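## Task

Lift the TV remote from the low bookcase's middle shelf and set it down on the bookcase's top surface. The robot must not tip over or be left leaning, or the task fails. The remote must rest there by itself at the end; if only the robot keeps it in place, it is not done.

## Robot and tools

ROBOT. A Hello Robot Stretch 4 in a physics simulation. It has an omni-wheel base, a lift on a vertical mast, one arm that telescopes forward, a three-joint wrist and a two-finger gripper. It stands about 1.6 m tall, and the base rim is within 0.23 m of the base origin. Cameras: head_camera, head_left_camera, head_right_camera and wrist_camera. A loose object may occasionally get nudged by something outside the robot.

FRAMES. Base frame: origin on the floor below the base centre, x forward, y left, z up. hand_pose is reported in this frame, for a point between the open fingertips; its printed value may be slightly wrong. With all wrist joints at 0 the hand axes line up with the base axes. The odometry frame is the base frame as it was when the scene began. base_odometry comes from wheel turns only, so slipping counts as motion. Heading is positive to the left, range -3.142 to 3.142.

execute_actions. Argument "actions": a list holding one action or none (none just reports state and images). Argument "cameras": list of camera names, or "all"; omitted or null means all, [] means none; an unknown name refuses the call. An action contains "base", "joints" or both, plus optional "pace" and "contact_limits"; or it contains only "end_of_arm".
- "base": exactly one relative command, measured from where the base last reported itself. {"translate_m": d} drives straight, forward positive, -2 to 2 m. {"strafe_m": d} slides sideways, left positive, -2 to 2 m. {"rotate_rad": d} turns in place, counter-clockwise (left) positive, -3.2 to 3.2 rad.
- "joints": absolute targets by name. lift_m 0 to 1.2 m; arm_m 0 to 0.55 m (extension); wrist_yaw_rad -1.134 to 4.276 (0 forward, positive left, 3.14 stowed backward, above 3.4 the arm may obstruct); wrist_pitch_rad -1.117 to 4.259 (0 level, 1.57 pointing down); wrist_roll_rad -1.117 to 4.259 (0 puts both fingers level, positive turns clockwise viewed from behind); gripper_m -0.038 to 0.141 m fingertip gap (below 0 the tips press together). Done tolerances: lift and arm ±0.004, yaw and roll ±0.02, pitch ±0.05, gripper ±0.004. A joint target past its range is clipped and run, with a note; any other bad value or unknown key refuses the call with no motion.
- "pace": "slow", "default" (if omitted), "fast" or "max". Base speed 0.1/0.3/0.4/0.6 m/s and turning 1/2/3/4 rad/s; with lift above 0.2 m these are lowered, to 0.3 m/s and 1 rad/s at lift 1.2.
- "contact_limits": {"arm_m": value}, 0 (softest) to 0.75 (firmest), default 0.5; the arm halts on contact beyond it.
- {"end_of_arm": "enable_torque"} revives wrist or gripper motors that switched off; they then hold their current position.
Motions in one action start together and may end separately; none runs over 15 s. Anything omitted may still be driving toward an old target without the status showing it. If a result reports a stop, the remaining execute_actions, wait and finished_scene calls in that same reply are skipped. To unfold the wrist at scene start, send lift_m 0.4 with wrist_yaw_rad 0.

wait: {"seconds": 0 to 10}; commands nothing and returns state and images.
zoom_image: {"camera": name, "region": [x0, y0, x1, y1]} in pixel coordinates of that camera's latest full image, top-left origin, at most 504 by 504; gives a closer, sharper look.
finished_scene: {"scene": 1 or 2}; final, ends the scene after the last command holds, reports success and presents the next task. Answering without a tool call ends all remaining scenes. After resuming from a summary, first send an empty actions list to learn the current scene and task.

RESULTS. base_status and joint_status describe how each motion of the last accepted action ended: "done" (for the base, the wheels turned the commanded amount, slip included); "off_target" (at rest short of target, maybe still pushing); "contact_stop_at_<key>" (hit something; the part goes slack, a slack lift may sag, slack wheels may roll); "limit_stop_at_<name>"; "time_out"; "torque_fault" (a wrist or gripper motor maxed out and went limp until enable_torque). "limit_stop_at_tilt" means a lean over 6 degrees: lift, arm and wheels go slack and ignore commands until it eases. "limit_stop_at_own_body" means a joint would hit the robot itself; moving away works, and it is likelier with pitch below -0.2 and roll below -0.4 or above 4. Slack parts hold again when commanded next. on_its_own lists uncommanded behaviour; its "held at" is the held target, not the position. lidar_m: 12 horizontal distances in m, 30-degree sectors counter-clockwise from straight ahead (4th left, 7th behind, 10th right); "-" means nothing seen or closer than 0.25 m; it sees from about 0.15 m up, misses clear objects, thin legs and much behind. wrist_depth_mm: 7x7 grid of median depths from top left, 100 to 2000 mm, "-" for invalid; the robot's body appears. turned_by_wheels vs turned_by_imu differing by over about 0.1 rad signals a collision or slip, adding roughly their difference to heading error. base_tilt in degrees, forward and right positive, with a fixed bias up to about 1.5. motor_effort in percent of maximum, positive toward higher joint values, peak in brackets (noisy); wheel_0..2 positive means turning right. Effort outside its rest range at rest suggests pushing or carrying load; a load in a level gripper shifts wrist pitch effort.

GRIPPING. Command a gap smaller than the object; squeezing tighter pulls it toward the wrist by up to a third of the shortfall, and opening pushes it out. Neither the gripper reading nor "done" proves a grasp; at targets of 0 or more a firm grip shows in gripper effort. Fingertips pressed onto a surface can jam; raise the lift.

CALIBRATION. Each camera has a K matrix, distortion and T_world_to_cam mapping base frame to camera, with small errors that grow for the wrist camera when the arm is extended. Updated values appear in results when they change.

AVOID. Driving or turning with over 1 kg held and arm_m above 0.2, especially at fast paces; steady pushes or pulls with the gripper held high or with high contact limits; tilting; dropping, slamming or shoving objects hard; torque faults. The placed item must sit on the top on its own before ending the scene. Time spent in motion should be kept short.

Each tool is called after "Emit:" by a JSON object that holds its "fn" and its "kwargs", one argument or row to a line.

## Session

Emit:
{"fn": "execute_actions", "kwargs": {
  "actions": []
}}

Scene clock: 0.00 s.
base_odometry: x=+0.000 y=+0.000 heading=+0.000 (m, m, rad; odometry frame)
turned_by_wheels: +0.000 (rad since the last result)
turned_by_imu: +0.000 (rad since the last result)
base_tilt: forward=+0.7 right=+0.3 (deg)
lidar_m: 0.62 0.65 1.40 2.85 2.97 3.29 3.48 1.25 0.89 0.84 0.92 0.65
base_status: not commanded
joint_positions: lift_m=+0.128 arm_m=-0.002 wrist_yaw_rad=+3.040 wrist_pitch_rad=+0.013 wrist_roll_rad=+0.020 gripper_m=+0.057
joint_status: not commanded
motor_effort: lift_m=+19 arm_m=+0 wrist_yaw_rad=+1 wrist_pitch_rad=-8 wrist_roll_rad=+0 gripper_m=-3 wheel_0=+0 wheel_1=-1 wheel_2=+0 (%)
hand_pose: x=-0.1091 y=+0.1163 z=+0.3026 quat_wxyz=(+0.051, -0.006, +0.010, +0.999) (m; base frame)
wrist_depth_mm: - 139 - - - - - / - 138 - - - - - / 109 140 - - - - - / 137 179 - - - - - / 1397 1661 1808 1863 - - - / 931 960 214 1060 217 1118 1138 / 279 276 732 108 732 750 768
pictures: head_camera, head_left_camera, head_right_camera, wrist_camera
Images, in order (width x height): head_camera 420x560, head_left_camera 420x672, head_right_camera 420x672, wrist_camera 616x392.

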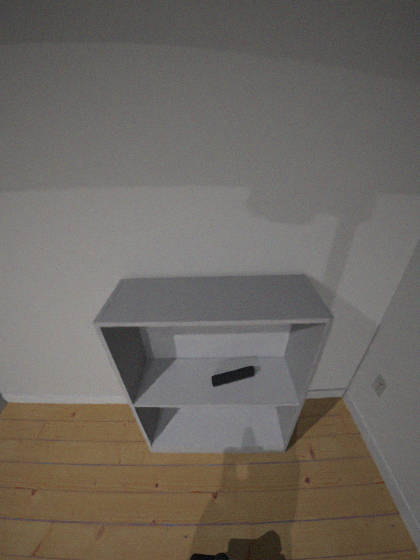

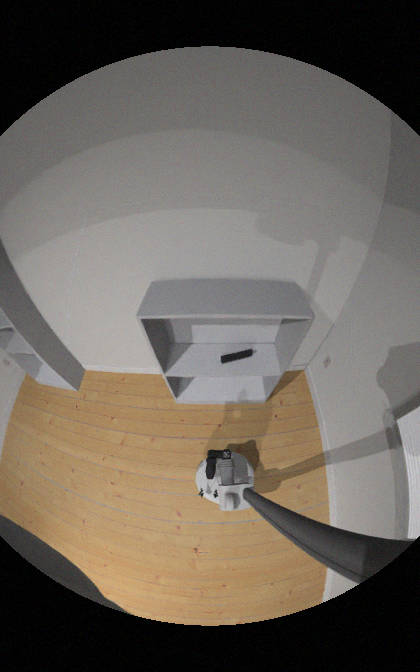

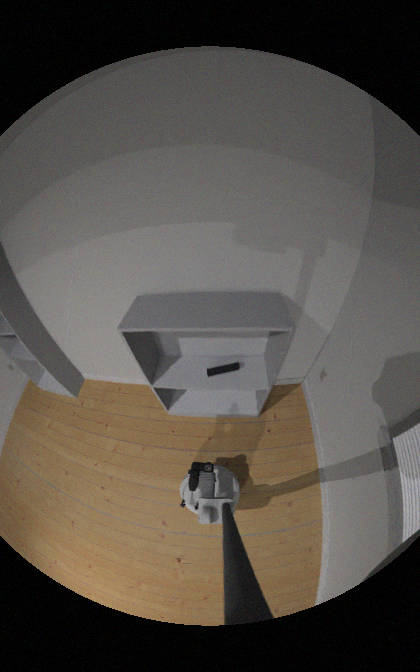

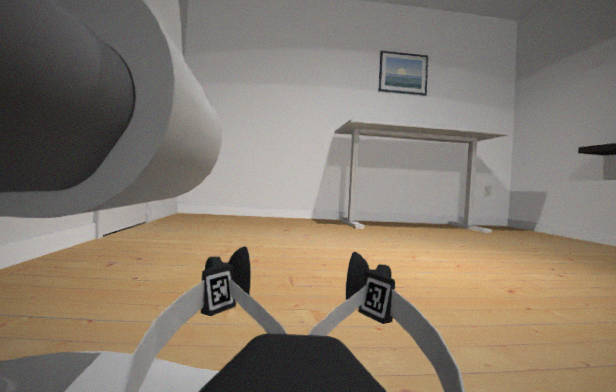

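Emit:
{"fn": "execute_actions", "kwargs": {
  "actions": [
    {"joints": {"lift_m": 0.6, "wrist_yaw_rad": 0, "gripper_m": 0.12}, "pace": "fast"}
  ]
}}

Emit:
{"fn": "execute_actions", "kwargs": {
  "actions": [
    {"joints": {"wrist_pitch_rad": 1.57, "wrist_roll_rad": 1.57}, "pace": "fast"}
  ]
}}

Scene clock: 19.00 s.
base_odometry: x=+0.000 y=+0.000 heading=+0.000 (m, m, rad; odometry frame)
turned_by_wheels: +0.000 (rad since the last result)
turned_by_imu: +0.000 (rad since the last result)
base_tilt: forward=+0.6 right=+0.3 (deg)
lidar_m: 0.63 0.66 1.39 2.84 2.99 3.31 3.45 1.25 0.90 0.85 0.92 0.64
base_status: not commanded
joint_positions: lift_m=+0.600 arm_m=-0.002 wrist_yaw_rad=+0.001 wrist_pitch_rad=+0.013 wrist_roll_rad=+0.020 gripper_m=+0.120
joint_status: all done
motor_effort: lift_m=+22(25) arm_m=-1(1) wrist_yaw_rad=-2(8) wrist_pitch_rad=-7(8) wrist_roll_rad=+1(1) gripper_m=-1(4) wheel_0=+0(0) wheel_1=-1(1) wheel_2=+0(0) (%)
hand_pose: x=+0.4575 y=-0.0872 z=+0.7743 quat_wxyz=(+1.000, +0.010, +0.006, +0.000) (m; base frame)
wrist_depth_mm: 512 512 484 477 462 452 410 / 621 668 661 661 661 569 424 / 621 676 668 661 661 597 433 / 621 676 668 661 661 603 427 / 627 676 676 668 668 585 421 / 621 683 676 676 218 535 436 / 521 530 544 108 574 517 430
pictures: head_camera, head_left_camera, head_right_camera, wrist_camera
camera_calibration (this result's frames):
wrist_camera: T_world_to_cam=[[-0.0141636, -0.998539, 0.0521476, -0.129343], [-0.0431246, -0.0514942, -0.997742, 0.844692], [0.998969, -0.0163805, -0.0423322, -0.195285], [0, 0, 0, 1]] pos_world=[0.229679, -0.0888557, 0.841262]
Images, in order (width x height): head_camera 420x560, head_left_camera 420x672, head_right_camera 420x672, wrist_camera 616x392.

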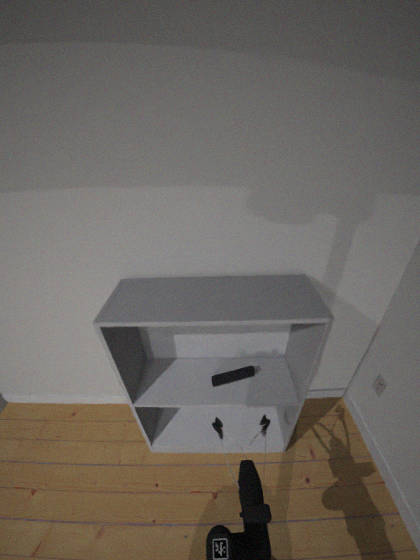

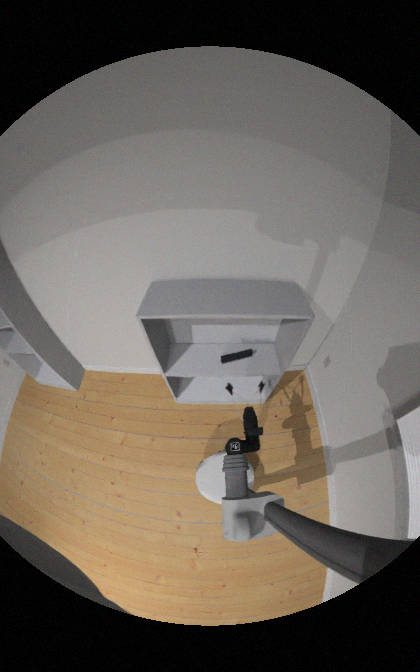

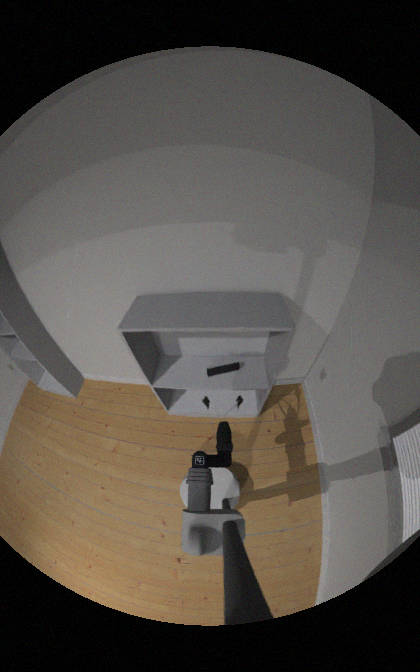

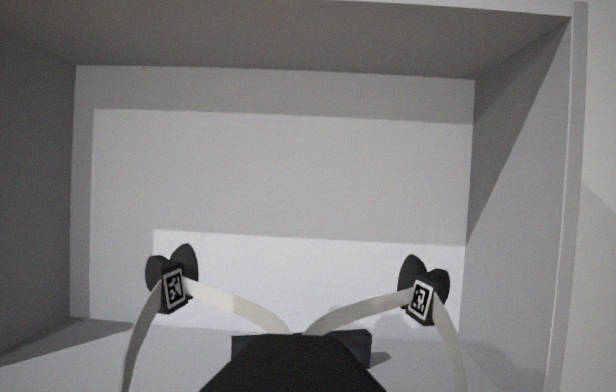

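Scene clock: 20.43 s.
base_odometry: x=+0.000 y=+0.000 heading=+0.000 (m, m, rad; odometry frame)
turned_by_wheels: +0.000 (rad since the last result)
turned_by_imu: +0.000 (rad since the last result)
base_tilt: forward=+0.7 right=+0.3 (deg)
lidar_m: 0.61 0.65 1.40 2.84 2.99 3.30 3.46 1.27 0.88 0.84 0.93 0.64
base_status: not commanded
joint_positions: lift_m=+0.600 arm_m=-0.002 wrist_yaw_rad=+0.000 wrist_pitch_rad=+1.570 wrist_roll_rad=+1.570 gripper_m=+0.120
joint_status: all done
motor_effort: lift_m=+22(22) arm_m=-1(0) wrist_yaw_rad=-1(2) wrist_pitch_rad=-1(4) wrist_roll_rad=+2(5) gripper_m=-1(1) wheel_0=+0(0) wheel_1=-1(1) wheel_2=+0(0) (%)
hand_pose: x=+0.1693 y=-0.0874 z=+0.4895 quat_wxyz=(+0.501, +0.500, +0.500, -0.499) (m; base frame)
wrist_depth_mm: 603 699 699 699 699 707 699 / 609 707 699 707 699 715 715 / 615 707 707 715 707 715 715 / 634 707 699 715 500 500 723 / 647 707 707 500 504 504 332 / 676 715 715 504 508 508 723 / 691 715 723 108 508 508 741
pictures: head_camera, head_left_camera, head_right_camera, wrist_camera
camera_calibration (this result's frames):
wrist_camera: T_world_to_cam=[[-0.99722, -0.0731255, 0.0143055, 0.147152], [-0.0726669, 0.996896, 0.0303086, 0.141504], [-0.0164775, 0.0291848, -0.999438, 0.725003], [0, 0, 0, 1]] pos_world=[0.168972, -0.151463, 0.718202]
Images, in order (width x height): head_camera 420x560, head_left_camera 420x672, head_right_camera 420x672, wrist_camera 616x392.

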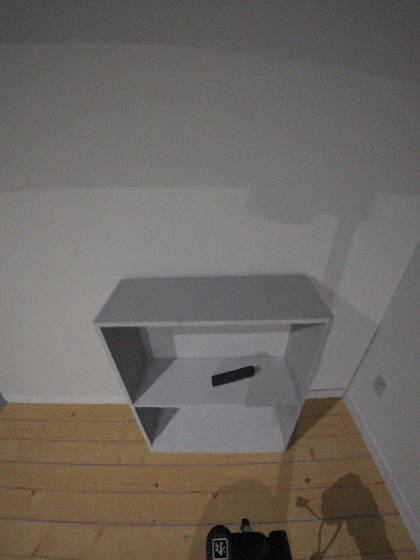

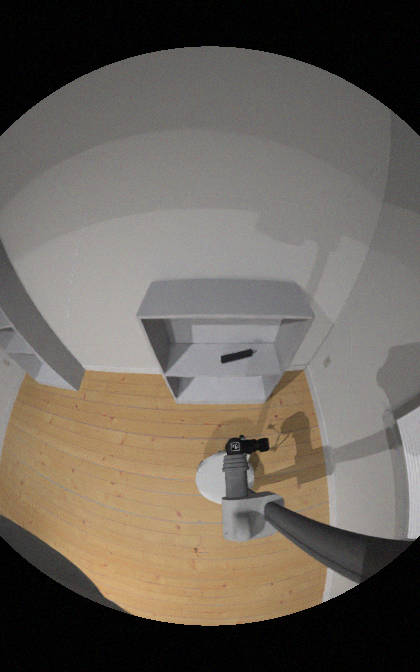

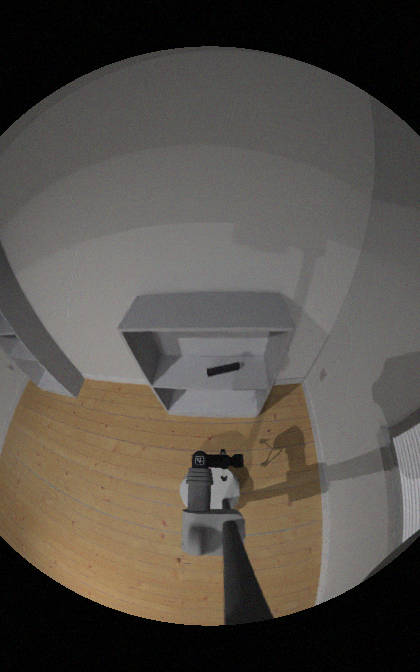

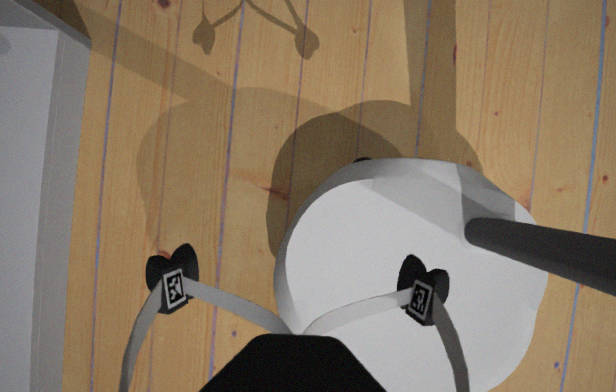

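Emit:
{"fn": "execute_actions", "kwargs": {
  "actions": [
    {"base": {"translate_m": 0.25}, "joints": {"lift_m": 0.75, "arm_m": 0.12, "wrist_roll_rad": 1.36}, "pace": "fast"}
  ]
}}

Scene clock: 42.07 s.
base_odometry: x=+0.250 y=+0.000 heading=+0.000 (m, m, rad; odometry frame)
turned_by_wheels: +0.000 (rad since the last result)
turned_by_imu: -0.001 (rad since the last result)
base_tilt: forward=+0.7 right=+0.4 (deg)
lidar_m: 0.36 0.40 1.03 1.83 2.99 3.75 3.48 1.21 0.87 0.86 0.53 0.40
base_status: done
joint_positions: lift_m=+0.750 arm_m=+0.119 wrist_yaw_rad=+0.000 wrist_pitch_rad=+1.570 wrist_roll_rad=+1.360 gripper_m=+0.120
joint_status: all done
motor_effort: lift_m=+22(23) arm_m=+4(1) wrist_yaw_rad=+0(0) wrist_pitch_rad=+0(1) wrist_roll_rad=+0(2) gripper_m=-1(1) wheel_0=+2(15) wheel_1=+1(8) wheel_2=+0(13) (%)
hand_pose: x=+0.2904 y=-0.0874 z=+0.6395 quat_wxyz=(+0.550, +0.445, +0.550, -0.445) (m; base frame)
wrist_depth_mm: 306 310 312 691 842 842 854 / 273 310 312 842 866 854 866 / 272 314 314 866 866 866 854 / 276 314 750 854 866 866 866 / 278 315 759 866 661 647 866 / 315 317 778 866 654 654 654 / 319 319 778 108 661 661 878
pictures: head_camera, head_left_camera, head_right_camera, wrist_camera
camera_calibration (this result's frames):
wrist_camera: T_world_to_cam=[[-0.960306, -0.278567, 0.0146008, 0.236868], [-0.278047, 0.960094, 0.0301486, 0.202285], [-0.0224165, 0.0248921, -0.999439, 0.878287], [0, 0, 0, 1]] pos_world=[0.303398, -0.150091, 0.868237]
Images, in order (width x height): head_camera 420x560, head_left_camera 420x672, head_right_camera 420x672, wrist_camera 616x392.

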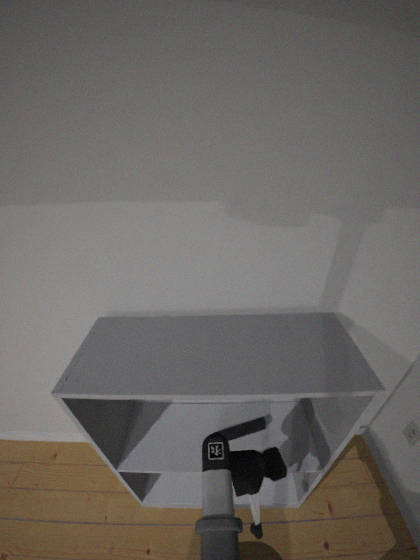

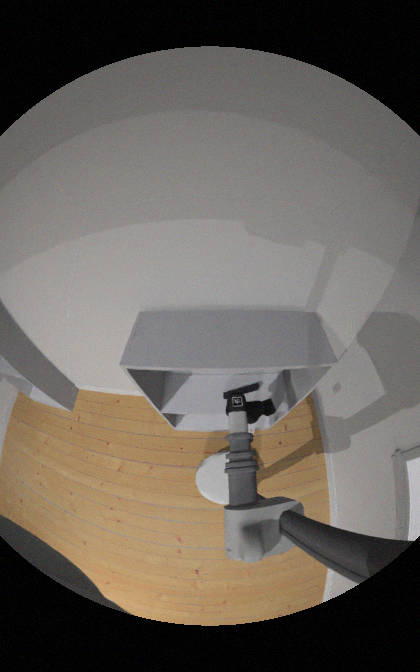

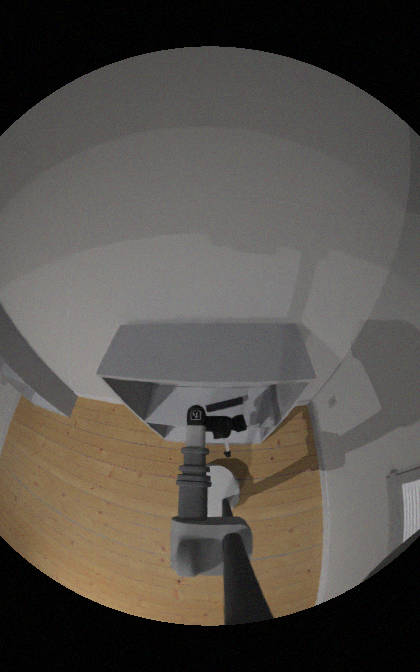

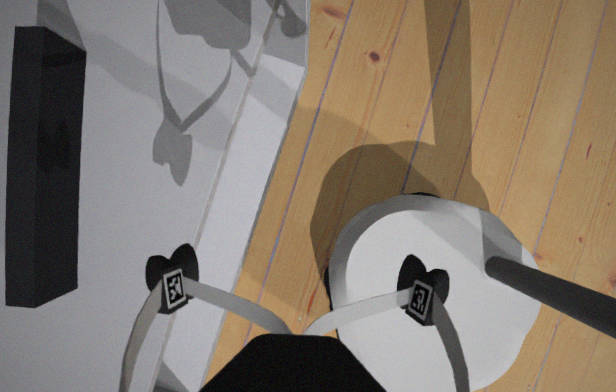

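Emit:
{"fn": "execute_actions", "kwargs": {
  "actions": [
    {"joints": {"lift_m": 0.74, "arm_m": 0.34}, "contact_limits": {"arm_m": 0.2}}
  ],
  "cameras": ["head_camera", "wrist_camera"]
}}

Scene clock: 52.67 s.
base_odometry: x=+0.250 y=+0.000 heading=+0.000 (m, m, rad; odometry frame)
turned_by_wheels: +0.000 (rad since the last result)
turned_by_imu: +0.000 (rad since the last result)
base_tilt: forward=+0.5 right=+0.3 (deg)
lidar_m: 0.37 0.39 1.06 1.82 2.96 3.75 3.49 1.20 0.88 0.87 0.53 0.38
base_status: not commanded
joint_positions: lift_m=+0.740 arm_m=+0.339 wrist_yaw_rad=+0.000 wrist_pitch_rad=+1.570 wrist_roll_rad=+1.360 gripper_m=+0.120
joint_status: all done
motor_effort: lift_m=+17(22) arm_m=+5(6) wrist_yaw_rad=-1(1) wrist_pitch_rad=-1(1) wrist_roll_rad=+0(2) gripper_m=-3(2) wheel_0=+2(1) wheel_1=+1(1) wheel_2=+0(0) (%)
contact_limits: arm_m 0.2
hand_pose: x=+0.5103 y=-0.0874 z=+0.6300 quat_wxyz=(+0.550, +0.445, +0.550, -0.444) (m; base frame)
wrist_depth_mm: 146 200 301 301 304 303 854 / 154 218 303 303 304 306 842 / 164 242 303 303 304 307 854 / 177 268 306 304 307 854 854 / 191 285 306 306 309 647 647 / 210 287 307 254 310 647 647 / 230 309 309 108 314 647 654
pictures: head_camera, wrist_camera
camera_calibration (this result's frames):
wrist_camera: T_world_to_cam=[[-0.960274, -0.278681, 0.0145218, 0.448236], [-0.278164, 0.960061, 0.0301256, 0.263797], [-0.0223373, 0.0248894, -0.999441, 0.873597], [0, 0, 0, 1]] pos_world=[0.523322, -0.15009, 0.858652]
Images, in order (width x height): head_camera 420x560, wrist_camera 616x392.

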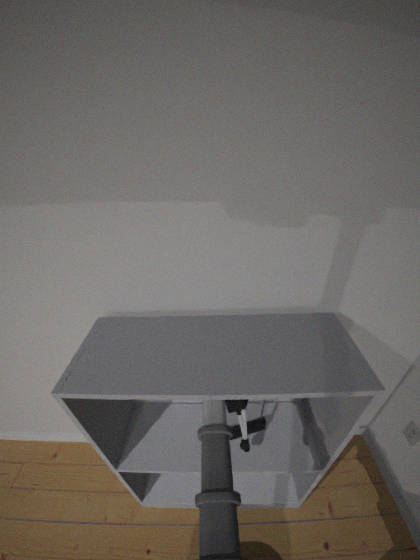

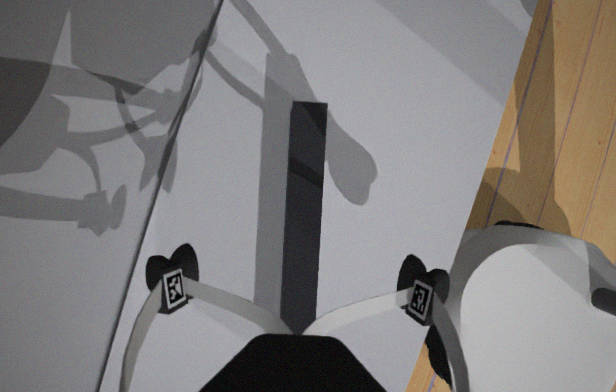

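Emit:
{"fn": "execute_actions", "kwargs": {
  "actions": [
    {"joints": {"lift_m": 0.70, "gripper_m": 0.07}}
  ],
  "cameras": ["wrist_camera"]
}}

Scene clock: 59.27 s.
base_odometry: x=+0.250 y=+0.000 heading=+0.000 (m, m, rad; odometry frame)
turned_by_wheels: +0.000 (rad since the last result)
turned_by_imu: +0.000 (rad since the last result)
base_tilt: forward=+0.6 right=+0.4 (deg)
lidar_m: 0.36 0.39 1.04 1.82 2.97 3.75 3.50 1.20 0.89 0.87 0.53 0.38
base_status: not commanded
joint_positions: lift_m=+0.700 arm_m=+0.339 wrist_yaw_rad=+0.000 wrist_pitch_rad=+1.570 wrist_roll_rad=+1.360 gripper_m=+0.070
joint_status: all done
motor_effort: lift_m=+17(17) arm_m=+5(5) wrist_yaw_rad=-1(0) wrist_pitch_rad=+0(0) wrist_roll_rad=+0(1) gripper_m=-2(4) wheel_0=+2(1) wheel_1=+1(1) wheel_2=+0(0) (%)
hand_pose: x=+0.5103 y=-0.0874 z=+0.5900 quat_wxyz=(+0.550, +0.445, +0.550, -0.444) (m; base frame)
wrist_depth_mm: 146 199 263 263 264 265 798 / 154 218 263 264 264 265 809 / 164 241 264 264 265 266 809 / 177 264 265 265 266 268 809 / 191 266 267 213 268 603 609 / 210 266 267 213 199 609 609 / 231 268 270 108 271 609 609
pictures: wrist_camera
camera_calibration (this result's frames):
wrist_camera: T_world_to_cam=[[-0.960274, -0.278681, 0.0145216, 0.448818], [-0.278163, 0.960061, 0.0301255, 0.265002], [-0.022337, 0.0248894, -0.999441, 0.833622], [0, 0, 0, 1]] pos_world=[0.523323, -0.15009, 0.818655]
Images, in order (width x height): wrist_camera 616x392.

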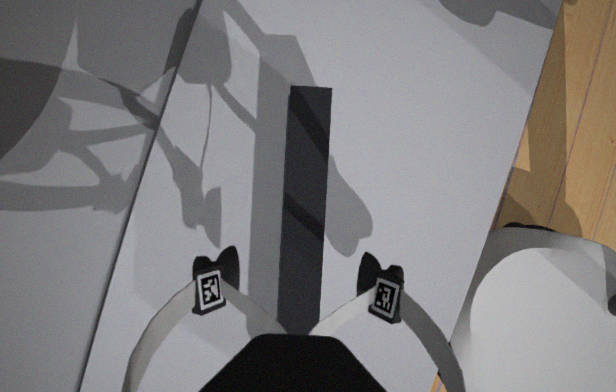

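Emit:
{"fn": "execute_actions", "kwargs": {
  "actions": [
    {"joints": {"lift_m": 0.69, "gripper_m": 0.0}}
  ],
  "cameras": ["wrist_camera"]
}}

Scene clock: 64.53 s.
base_odometry: x=+0.250 y=+0.000 heading=+0.000 (m, m, rad; odometry frame)
turned_by_wheels: +0.000 (rad since the last result)
turned_by_imu: +0.000 (rad since the last result)
base_tilt: forward=+0.7 right=+0.3 (deg)
lidar_m: 0.37 0.41 1.01 1.81 2.96 3.76 3.49 1.21 0.87 0.85 0.53 0.38
base_status: not commanded
joint_positions: lift_m=+0.690 arm_m=+0.339 wrist_yaw_rad=+0.000 wrist_pitch_rad=+1.570 wrist_roll_rad=+1.360 gripper_m=+0.000
joint_status: all done
motor_effort: lift_m=+17(17) arm_m=+5(5) wrist_yaw_rad=+0(1) wrist_pitch_rad=-1(1) wrist_roll_rad=-2(0) gripper_m=-13(14) wheel_0=+2(1) wheel_1=+1(1) wheel_2=+0(0) (%)
hand_pose: x=+0.5103 y=-0.0874 z=+0.5799 quat_wxyz=(+0.550, +0.445, +0.550, -0.444) (m; base frame)
wrist_depth_mm: 146 199 252 252 253 255 525 / 154 218 253 253 254 255 798 / 164 242 255 200 256 256 798 / 177 254 255 195 257 258 809 / 191 255 256 196 258 259 597 / 211 257 190 196 190 597 597 / 230 258 258 108 262 597 597
pictures: wrist_camera
camera_calibration (this result's frames):
wrist_camera: T_world_to_cam=[[-0.960274, -0.278681, 0.0145477, 0.448942], [-0.278163, 0.960061, 0.0301331, 0.265297], [-0.0223642, 0.0248894, -0.99944, 0.823636], [0, 0, 0, 1]] pos_world=[0.523323, -0.15009, 0.80865]
Images, in order (width x height): wrist_camera 616x392.

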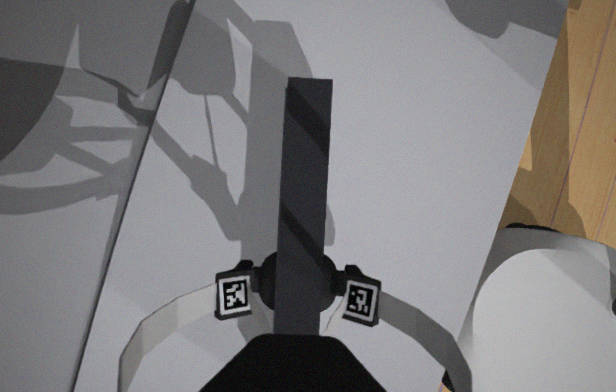

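Emit:
{"fn": "execute_actions", "kwargs": {
  "actions": [
    {"joints": {"lift_m": 0.73, "gripper_m": -0.008}, "pace": "fast"}
  ],
  "cameras": []
}}

Emit:
{"fn": "execute_actions", "kwargs": {
  "actions": [
    {"joints": {"arm_m": 0.06}, "pace": "fast"}
  ],
  "cameras": []
}}

Emit:
{"fn": "execute_actions", "kwargs": {
  "actions": [
    {"joints": {"lift_m": 1.2}, "pace": "fast"}
  ],
  "cameras": ["head_camera", "wrist_camera"]
}}

Scene clock: 73.13 s.
base_odometry: x=+0.250 y=+0.000 heading=+0.000 (m, m, rad; odometry frame)
turned_by_wheels: +0.000 (rad since the last result)
turned_by_imu: +0.000 (rad since the last result)
base_tilt: forward=+0.7 right=+0.3 (deg)
lidar_m: 0.38 0.39 1.03 1.80 2.97 3.74 3.49 1.22 0.89 0.87 0.53 0.39
base_status: not commanded
joint_positions: lift_m=+0.730 arm_m=+0.339 wrist_yaw_rad=+0.000 wrist_pitch_rad=+1.570 wrist_roll_rad=+1.360 gripper_m=-0.008
joint_status: all done
motor_effort: lift_m=+22(24) arm_m=+4(5) wrist_yaw_rad=-1(0) wrist_pitch_rad=-1(1) wrist_roll_rad=-3(1) gripper_m=-15(15) wheel_0=+2(2) wheel_1=+1(1) wheel_2=+0(0) (%)
hand_pose: x=+0.5103 y=-0.0874 z=+0.6195 quat_wxyz=(+0.550, +0.445, +0.550, -0.444) (m; base frame)
wrist_depth_mm: 146 199 290 291 291 293 842 / 154 218 293 293 294 294 831 / 164 242 293 199 296 296 842 / 177 268 294 193 296 842 842 / 191 296 296 194 298 640 634 / 209 294 187 195 187 634 634 / 230 297 298 108 300 640 647
pictures: none
No camera images: the call's "cameras" was empty. Leave "cameras" out to get every camera's image.

Scene clock: 74.77 s.
base_odometry: x=+0.250 y=+0.000 heading=+0.000 (m, m, rad; odometry frame)
turned_by_wheels: +0.000 (rad since the last result)
turned_by_imu: +0.000 (rad since the last result)
base_tilt: forward=+0.7 right=+0.3 (deg)
lidar_m: 0.37 0.38 1.04 1.79 2.97 3.74 3.50 1.23 0.88 0.87 0.52 0.29
base_status: not commanded
joint_positions: lift_m=+0.730 arm_m=+0.061 wrist_yaw_rad=+0.000 wrist_pitch_rad=+1.570 wrist_roll_rad=+1.360 gripper_m=-0.008
joint_status: all done
motor_effort: lift_m=+22(22) arm_m=-4(6) wrist_yaw_rad=+0(1) wrist_pitch_rad=-3(2) wrist_roll_rad=+0(1) gripper_m=-14(15) wheel_0=+1(2) wheel_1=+1(1) wheel_2=+0(0) (%)
hand_pose: x=+0.2318 y=-0.0874 z=+0.6195 quat_wxyz=(+0.550, +0.445, +0.550, -0.445) (m; base frame)
wrist_depth_mm: 290 291 640 820 820 842 842 / 291 291 732 842 831 831 831 / 293 293 732 198 831 842 842 / 294 300 732 193 647 854 842 / 296 732 741 194 634 634 854 / 297 741 187 194 187 634 421 / 298 741 854 108 634 647 866
pictures: none
No camera images: the call's "cameras" was empty. Leave "cameras" out to get every camera's image.

Scene clock: 77.03 s.
base_odometry: x=+0.250 y=+0.000 heading=+0.000 (m, m, rad; odometry frame)
turned_by_wheels: +0.000 (rad since the last result)
turned_by_imu: +0.000 (rad since the last result)
base_tilt: forward=+0.5 right=+0.4 (deg)
lidar_m: 0.36 0.38 1.03 1.81 2.98 3.73 - 1.23 0.89 0.86 0.53 0.27
base_status: not commanded
joint_positions: lift_m=+1.200 arm_m=+0.061 wrist_yaw_rad=+0.000 wrist_pitch_rad=+1.570 wrist_roll_rad=+1.360 gripper_m=-0.008
joint_status: all done
motor_effort: lift_m=+22(23) arm_m=-5(5) wrist_yaw_rad=+1(1) wrist_pitch_rad=-2(2) wrist_roll_rad=+1(1) gripper_m=-15(16) wheel_0=+2(2) wheel_1=+1(1) wheel_2=+0(0) (%)
hand_pose: x=+0.2319 y=-0.0874 z=+1.0895 quat_wxyz=(+0.550, +0.445, +0.550, -0.445) (m; base frame)
wrist_depth_mm: 249 250 691 1281 1281 1281 1160 / 251 252 759 1182 1308 1281 1308 / 251 268 759 198 1308 1308 1308 / 253 759 750 193 1308 1308 1308 / 255 759 759 194 1098 1308 1308 / 255 768 187 195 187 1336 421 / 257 768 1308 108 1308 1336 1308
pictures: head_camera, wrist_camera
camera_calibration (this result's frames):
wrist_camera: T_world_to_cam=[[-0.960339, -0.278437, 0.01488, 0.173778], [-0.277909, 0.960132, 0.0302293, 0.172321], [-0.0227038, 0.0248951, -0.999432, 1.32672], [0, 0, 0, 1]] pos_world=[0.244897, -0.150093, 1.31817]
Images, in order (width x height): head_camera 420x560, wrist_camera 616x392.

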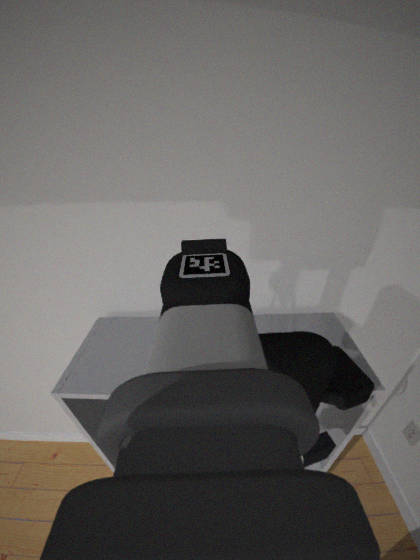

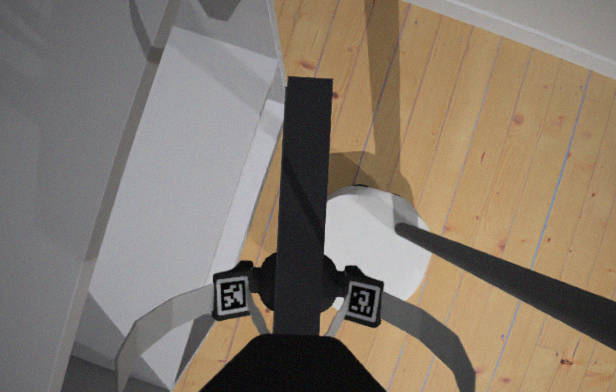

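Emit:
{"fn": "execute_actions", "kwargs": {
  "actions": [
    {"joints": {"arm_m": 0.02, "wrist_pitch_rad": 1.0, "wrist_roll_rad": 1.57}, "pace": "fast"}
  ],
  "cameras": []
}}

Emit:
{"fn": "execute_actions", "kwargs": {
  "actions": [
    {"joints": {"arm_m": 0.23}, "contact_limits": {"arm_m": 0.2}, "pace": "fast"}
  ],
  "cameras": ["wrist_camera", "head_right_camera"]
}}

Scene clock: 86.20 s.
base_odometry: x=+0.250 y=+0.000 heading=+0.000 (m, m, rad; odometry frame)
turned_by_wheels: +0.000 (rad since the last result)
turned_by_imu: +0.000 (rad since the last result)
base_tilt: forward=+0.7 right=+0.3 (deg)
lidar_m: 0.30 0.39 1.04 1.81 2.99 3.76 - 1.19 0.88 0.85 0.53 0.39
base_status: not commanded
joint_positions: lift_m=+1.200 arm_m=+0.021 wrist_yaw_rad=+0.000 wrist_pitch_rad=+1.002 wrist_roll_rad=+1.570 gripper_m=-0.008
joint_status: all done
motor_effort: lift_m=+22(23) arm_m=-4(7) wrist_yaw_rad=+0(0) wrist_pitch_rad=-6(11) wrist_roll_rad=-1(5) gripper_m=-15(15) wheel_0=+1(2) wheel_1=+1(1) wheel_2=+0(0) (%)
hand_pose: x=+0.3471 y=-0.0874 z=+1.1349 quat_wxyz=(+0.621, +0.620, +0.340, -0.339) (m; base frame)
wrist_depth_mm: 404 442 370 315 549 1182 1078 / 410 449 370 312 768 1138 1060 / 413 455 368 315 788 1138 1078 / 421 449 368 193 788 1138 1060 / 427 445 368 194 788 1138 891 / 436 449 190 194 186 1160 904 / 439 421 377 108 809 1138 1060
pictures: none
No camera images: the call's "cameras" was empty. Leave "cameras" out to get every camera's image.

Scene clock: 87.67 s.
base_odometry: x=+0.250 y=+0.000 heading=+0.000 (m, m, rad; odometry frame)
turned_by_wheels: +0.000 (rad since the last result)
turned_by_imu: +0.000 (rad since the last result)
base_tilt: forward=+0.7 right=+0.3 (deg)
lidar_m: 0.37 0.39 1.01 1.81 2.98 3.75 3.71 1.22 0.88 0.87 0.53 0.39
base_status: not commanded
joint_positions: lift_m=+1.200 arm_m=+0.229 wrist_yaw_rad=+0.000 wrist_pitch_rad=+1.001 wrist_roll_rad=+1.570 gripper_m=-0.008
joint_status: all done
motor_effort: lift_m=+22(22) arm_m=+4(5) wrist_yaw_rad=-1(1) wrist_pitch_rad=-5(8) wrist_roll_rad=+1(0) gripper_m=-14(15) wheel_0=+1(1) wheel_1=+1(1) wheel_2=+0(0) (%)
contact_limits: arm_m 0.2
hand_pose: x=+0.5556 y=-0.0874 z=+1.1350 quat_wxyz=(+0.621, +0.620, +0.340, -0.339) (m; base frame)
wrist_depth_mm: 231 277 355 314 271 238 219 / 235 282 359 300 272 239 220 / 236 287 368 293 271 239 220 / 240 293 362 194 271 238 219 / 242 297 355 194 270 238 219 / 249 283 190 195 186 237 219 / 252 286 368 108 268 229 217
pictures: head_right_camera, wrist_camera
camera_calibration (this result's frames):
wrist_camera: T_world_to_cam=[[-0.848227, -0.0729944, -0.524579, 1.05198], [-0.0774958, 0.996902, -0.0134094, 0.202287], [0.523933, 0.0292784, -0.851256, 0.908035], [0, 0, 0, 1]] pos_world=[0.432244, -0.151458, 1.32753]
Images, in order (width x height): head_right_camera 420x672, wrist_camera 616x392.

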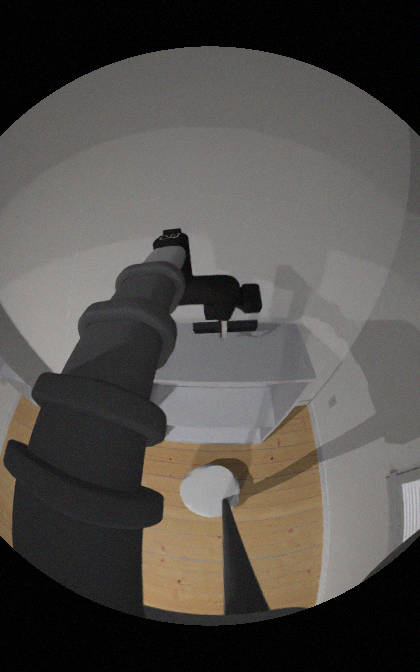

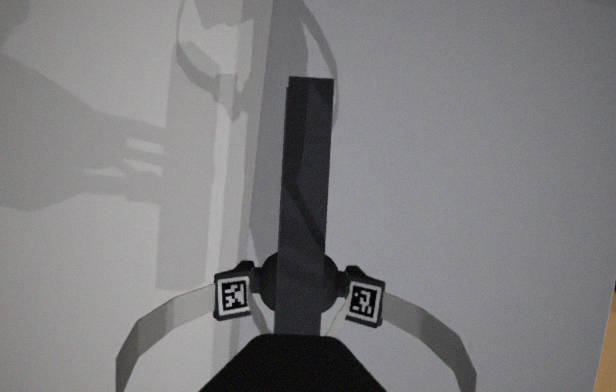

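Emit:
{"fn": "execute_actions", "kwargs": {
  "actions": [
    {"joints": {"arm_m": 0.34, "wrist_pitch_rad": 1.57}, "contact_limits": {"arm_m": 0.2}, "pace": "fast"}
  ],
  "cameras": ["wrist_camera", "head_right_camera"]
}}

Scene clock: 94.00 s.
base_odometry: x=+0.250 y=+0.000 heading=+0.000 (m, m, rad; odometry frame)
turned_by_wheels: +0.000 (rad since the last result)
turned_by_imu: +0.000 (rad since the last result)
base_tilt: forward=+0.7 right=+0.4 (deg)
lidar_m: 0.36 0.40 1.03 1.82 2.98 3.73 - 1.19 0.88 0.85 0.53 0.39
base_status: not commanded
joint_positions: lift_m=+1.200 arm_m=+0.339 wrist_yaw_rad=+0.000 wrist_pitch_rad=+1.570 wrist_roll_rad=+1.570 gripper_m=-0.008
joint_status: all done
motor_effort: lift_m=+22(22) arm_m=+4(5) wrist_yaw_rad=+0(0) wrist_pitch_rad=-1(1) wrist_roll_rad=+1(2) gripper_m=-15(16) wheel_0=+1(1) wheel_1=+1(1) wheel_2=+0(0) (%)
contact_limits: arm_m 0.2
hand_pose: x=+0.5104 y=-0.0874 z=+1.0895 quat_wxyz=(+0.501, +0.500, +0.500, -0.499) (m; base frame)
wrist_depth_mm: 260 249 249 249 251 252 1308 / 266 250 251 251 252 253 1308 / 267 251 252 198 253 255 1281 / 273 252 253 193 254 255 1308 / 279 254 255 194 255 1098 1336 / 291 254 187 194 187 1308 1336 / 296 257 256 108 258 1336 1336
pictures: head_right_camera, wrist_camera
camera_calibration (this result's frames):
wrist_camera: T_world_to_cam=[[-0.99724, -0.0728421, 0.0143602, 0.478664], [-0.0723819, 0.996916, 0.0303128, 0.147956], [-0.016524, 0.0291897, -0.999437, 1.33027], [0, 0, 0, 1]] pos_world=[0.510034, -0.151463, 1.31817]
Images, in order (width x height): head_right_camera 420x672, wrist_camera 616x392.

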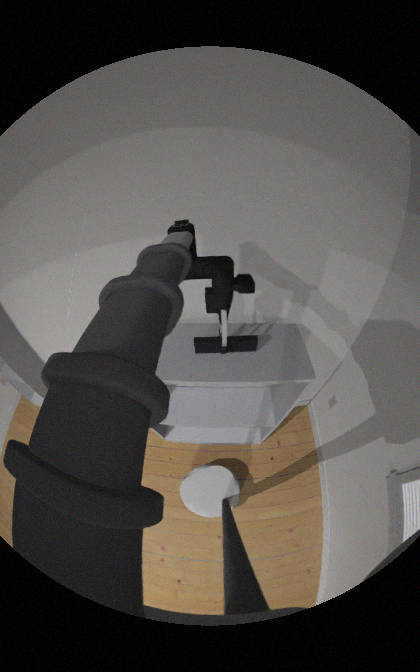

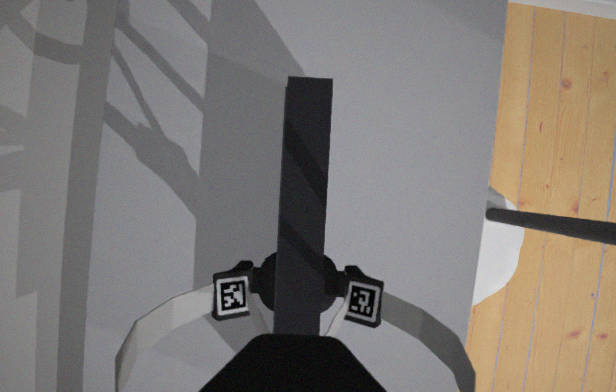

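Emit:
{"fn": "execute_actions", "kwargs": {
  "actions": [
    {"joints": {"gripper_m": 0.09}}
  ],
  "cameras": ["wrist_camera"]
}}

Emit:
{"fn": "execute_actions", "kwargs": {
  "actions": [
    {"base": {"strafe_m": 0.15}, "pace": "fast"}
  ],
  "cameras": ["wrist_camera", "head_right_camera"]
}}

Scene clock: 98.73 s.
base_odometry: x=+0.250 y=+0.000 heading=+0.000 (m, m, rad; odometry frame)
turned_by_wheels: +0.000 (rad since the last result)
turned_by_imu: +0.000 (rad since the last result)
base_tilt: forward=+0.7 right=+0.3 (deg)
lidar_m: 0.36 0.40 1.05 1.82 2.97 3.73 - 1.21 0.88 0.85 0.54 0.38
base_status: not commanded
joint_positions: lift_m=+1.200 arm_m=+0.339 wrist_yaw_rad=+0.000 wrist_pitch_rad=+1.570 wrist_roll_rad=+1.570 gripper_m=+0.090
joint_status: all done
motor_effort: lift_m=+22(22) arm_m=+5(4) wrist_yaw_rad=-1(1) wrist_pitch_rad=-1(3) wrist_roll_rad=+0(0) gripper_m=-2(14) wheel_0=+1(2) wheel_1=+1(1) wheel_2=+0(0) (%)
hand_pose: x=+0.5104 y=-0.0874 z=+1.0895 quat_wxyz=(+0.500, +0.500, +0.500, -0.500) (m; base frame)
wrist_depth_mm: 260 249 249 250 251 251 1281 / 267 250 250 251 252 253 1308 / 267 251 252 252 253 254 1336 / 273 252 253 199 255 256 1281 / 279 254 254 200 256 1098 1308 / 293 255 256 201 206 1308 1308 / 296 256 257 108 259 1336 1336
pictures: wrist_camera
camera_calibration (this result's frames):
wrist_camera: T_world_to_cam=[[-0.997237, -0.0728419, 0.0145591, 0.478391], [-0.0723757, 0.996916, 0.0303272, 0.147932], [-0.0167233, 0.0291897, -0.999434, 1.33041], [0, 0, 0, 1]] pos_world=[0.510025, -0.151463, 1.3182]
Images, in order (width x height): wrist_camera 616x392.

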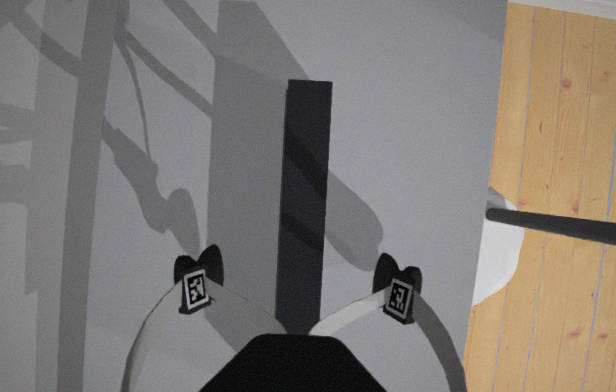

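Scene clock: 100.47 s.
base_odometry: x=+0.250 y=+0.150 heading=+0.000 (m, m, rad; odometry frame)
turned_by_wheels: +0.000 (rad since the last result)
turned_by_imu: +0.000 (rad since the last result)
base_tilt: forward=+0.7 right=+0.4 (deg)
lidar_m: 0.37 0.40 1.03 1.82 2.82 3.57 3.88 1.42 1.05 1.02 0.55 0.41
base_status: done
joint_positions: lift_m=+1.200 arm_m=+0.339 wrist_yaw_rad=+0.000 wrist_pitch_rad=+1.570 wrist_roll_rad=+1.570 gripper_m=+0.090
joint_status: not commanded
motor_effort: lift_m=+22(22) arm_m=+4(4) wrist_yaw_rad=-1(1) wrist_pitch_rad=-1(0) wrist_roll_rad=+2(1) gripper_m=-3(2) wheel_0=-1(12) wheel_1=+0(10) wheel_2=+0(0) (%)
hand_pose: x=+0.5104 y=-0.0874 z=+1.0895 quat_wxyz=(+0.500, +0.500, +0.500, -0.500) (m; base frame)
wrist_depth_mm: 264 248 249 249 251 252 1281 / 271 250 250 202 252 253 1281 / 271 251 252 198 253 255 1308 / 277 252 253 254 254 1042 1308 / 276 253 254 256 256 1098 1336 / 279 255 255 256 206 1336 1336 / 283 256 256 108 259 1308 1336
pictures: head_right_camera, wrist_camera
camera_calibration (this result's frames):
wrist_camera: T_world_to_cam=[[-0.997237, -0.0728421, 0.0145591, 0.478393], [-0.0723759, 0.996916, 0.0303272, 0.147932], [-0.0167233, 0.0291897, -0.999434, 1.33041], [0, 0, 0, 1]] pos_world=[0.510027, -0.151463, 1.3182]
Images, in order (width x height): head_right_camera 420x672, wrist_camera 616x392.

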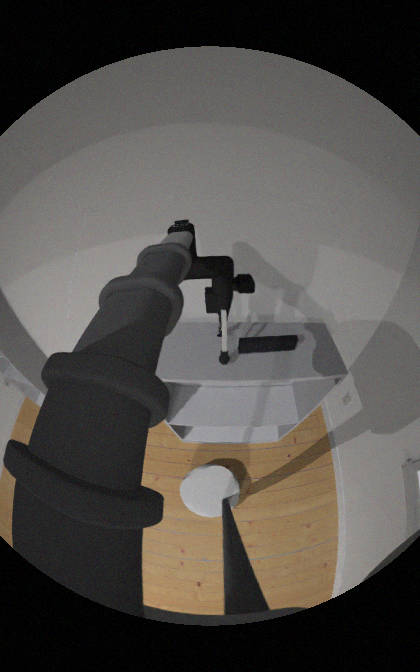

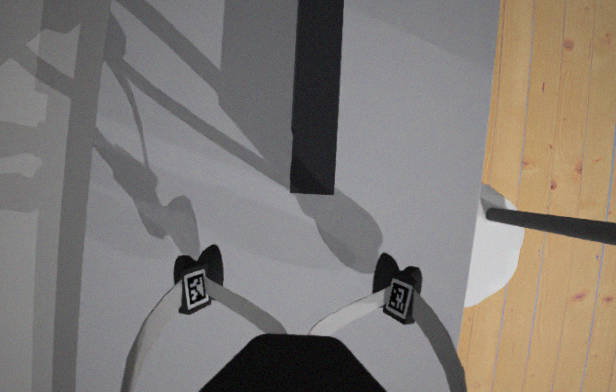

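The remote is resting on top of the bookcase and the gripper is clear of it.

Emit:
{"fn": "finished_scene", "kwargs": {
  "scene": 1
}}

The scene is finished: the task was done.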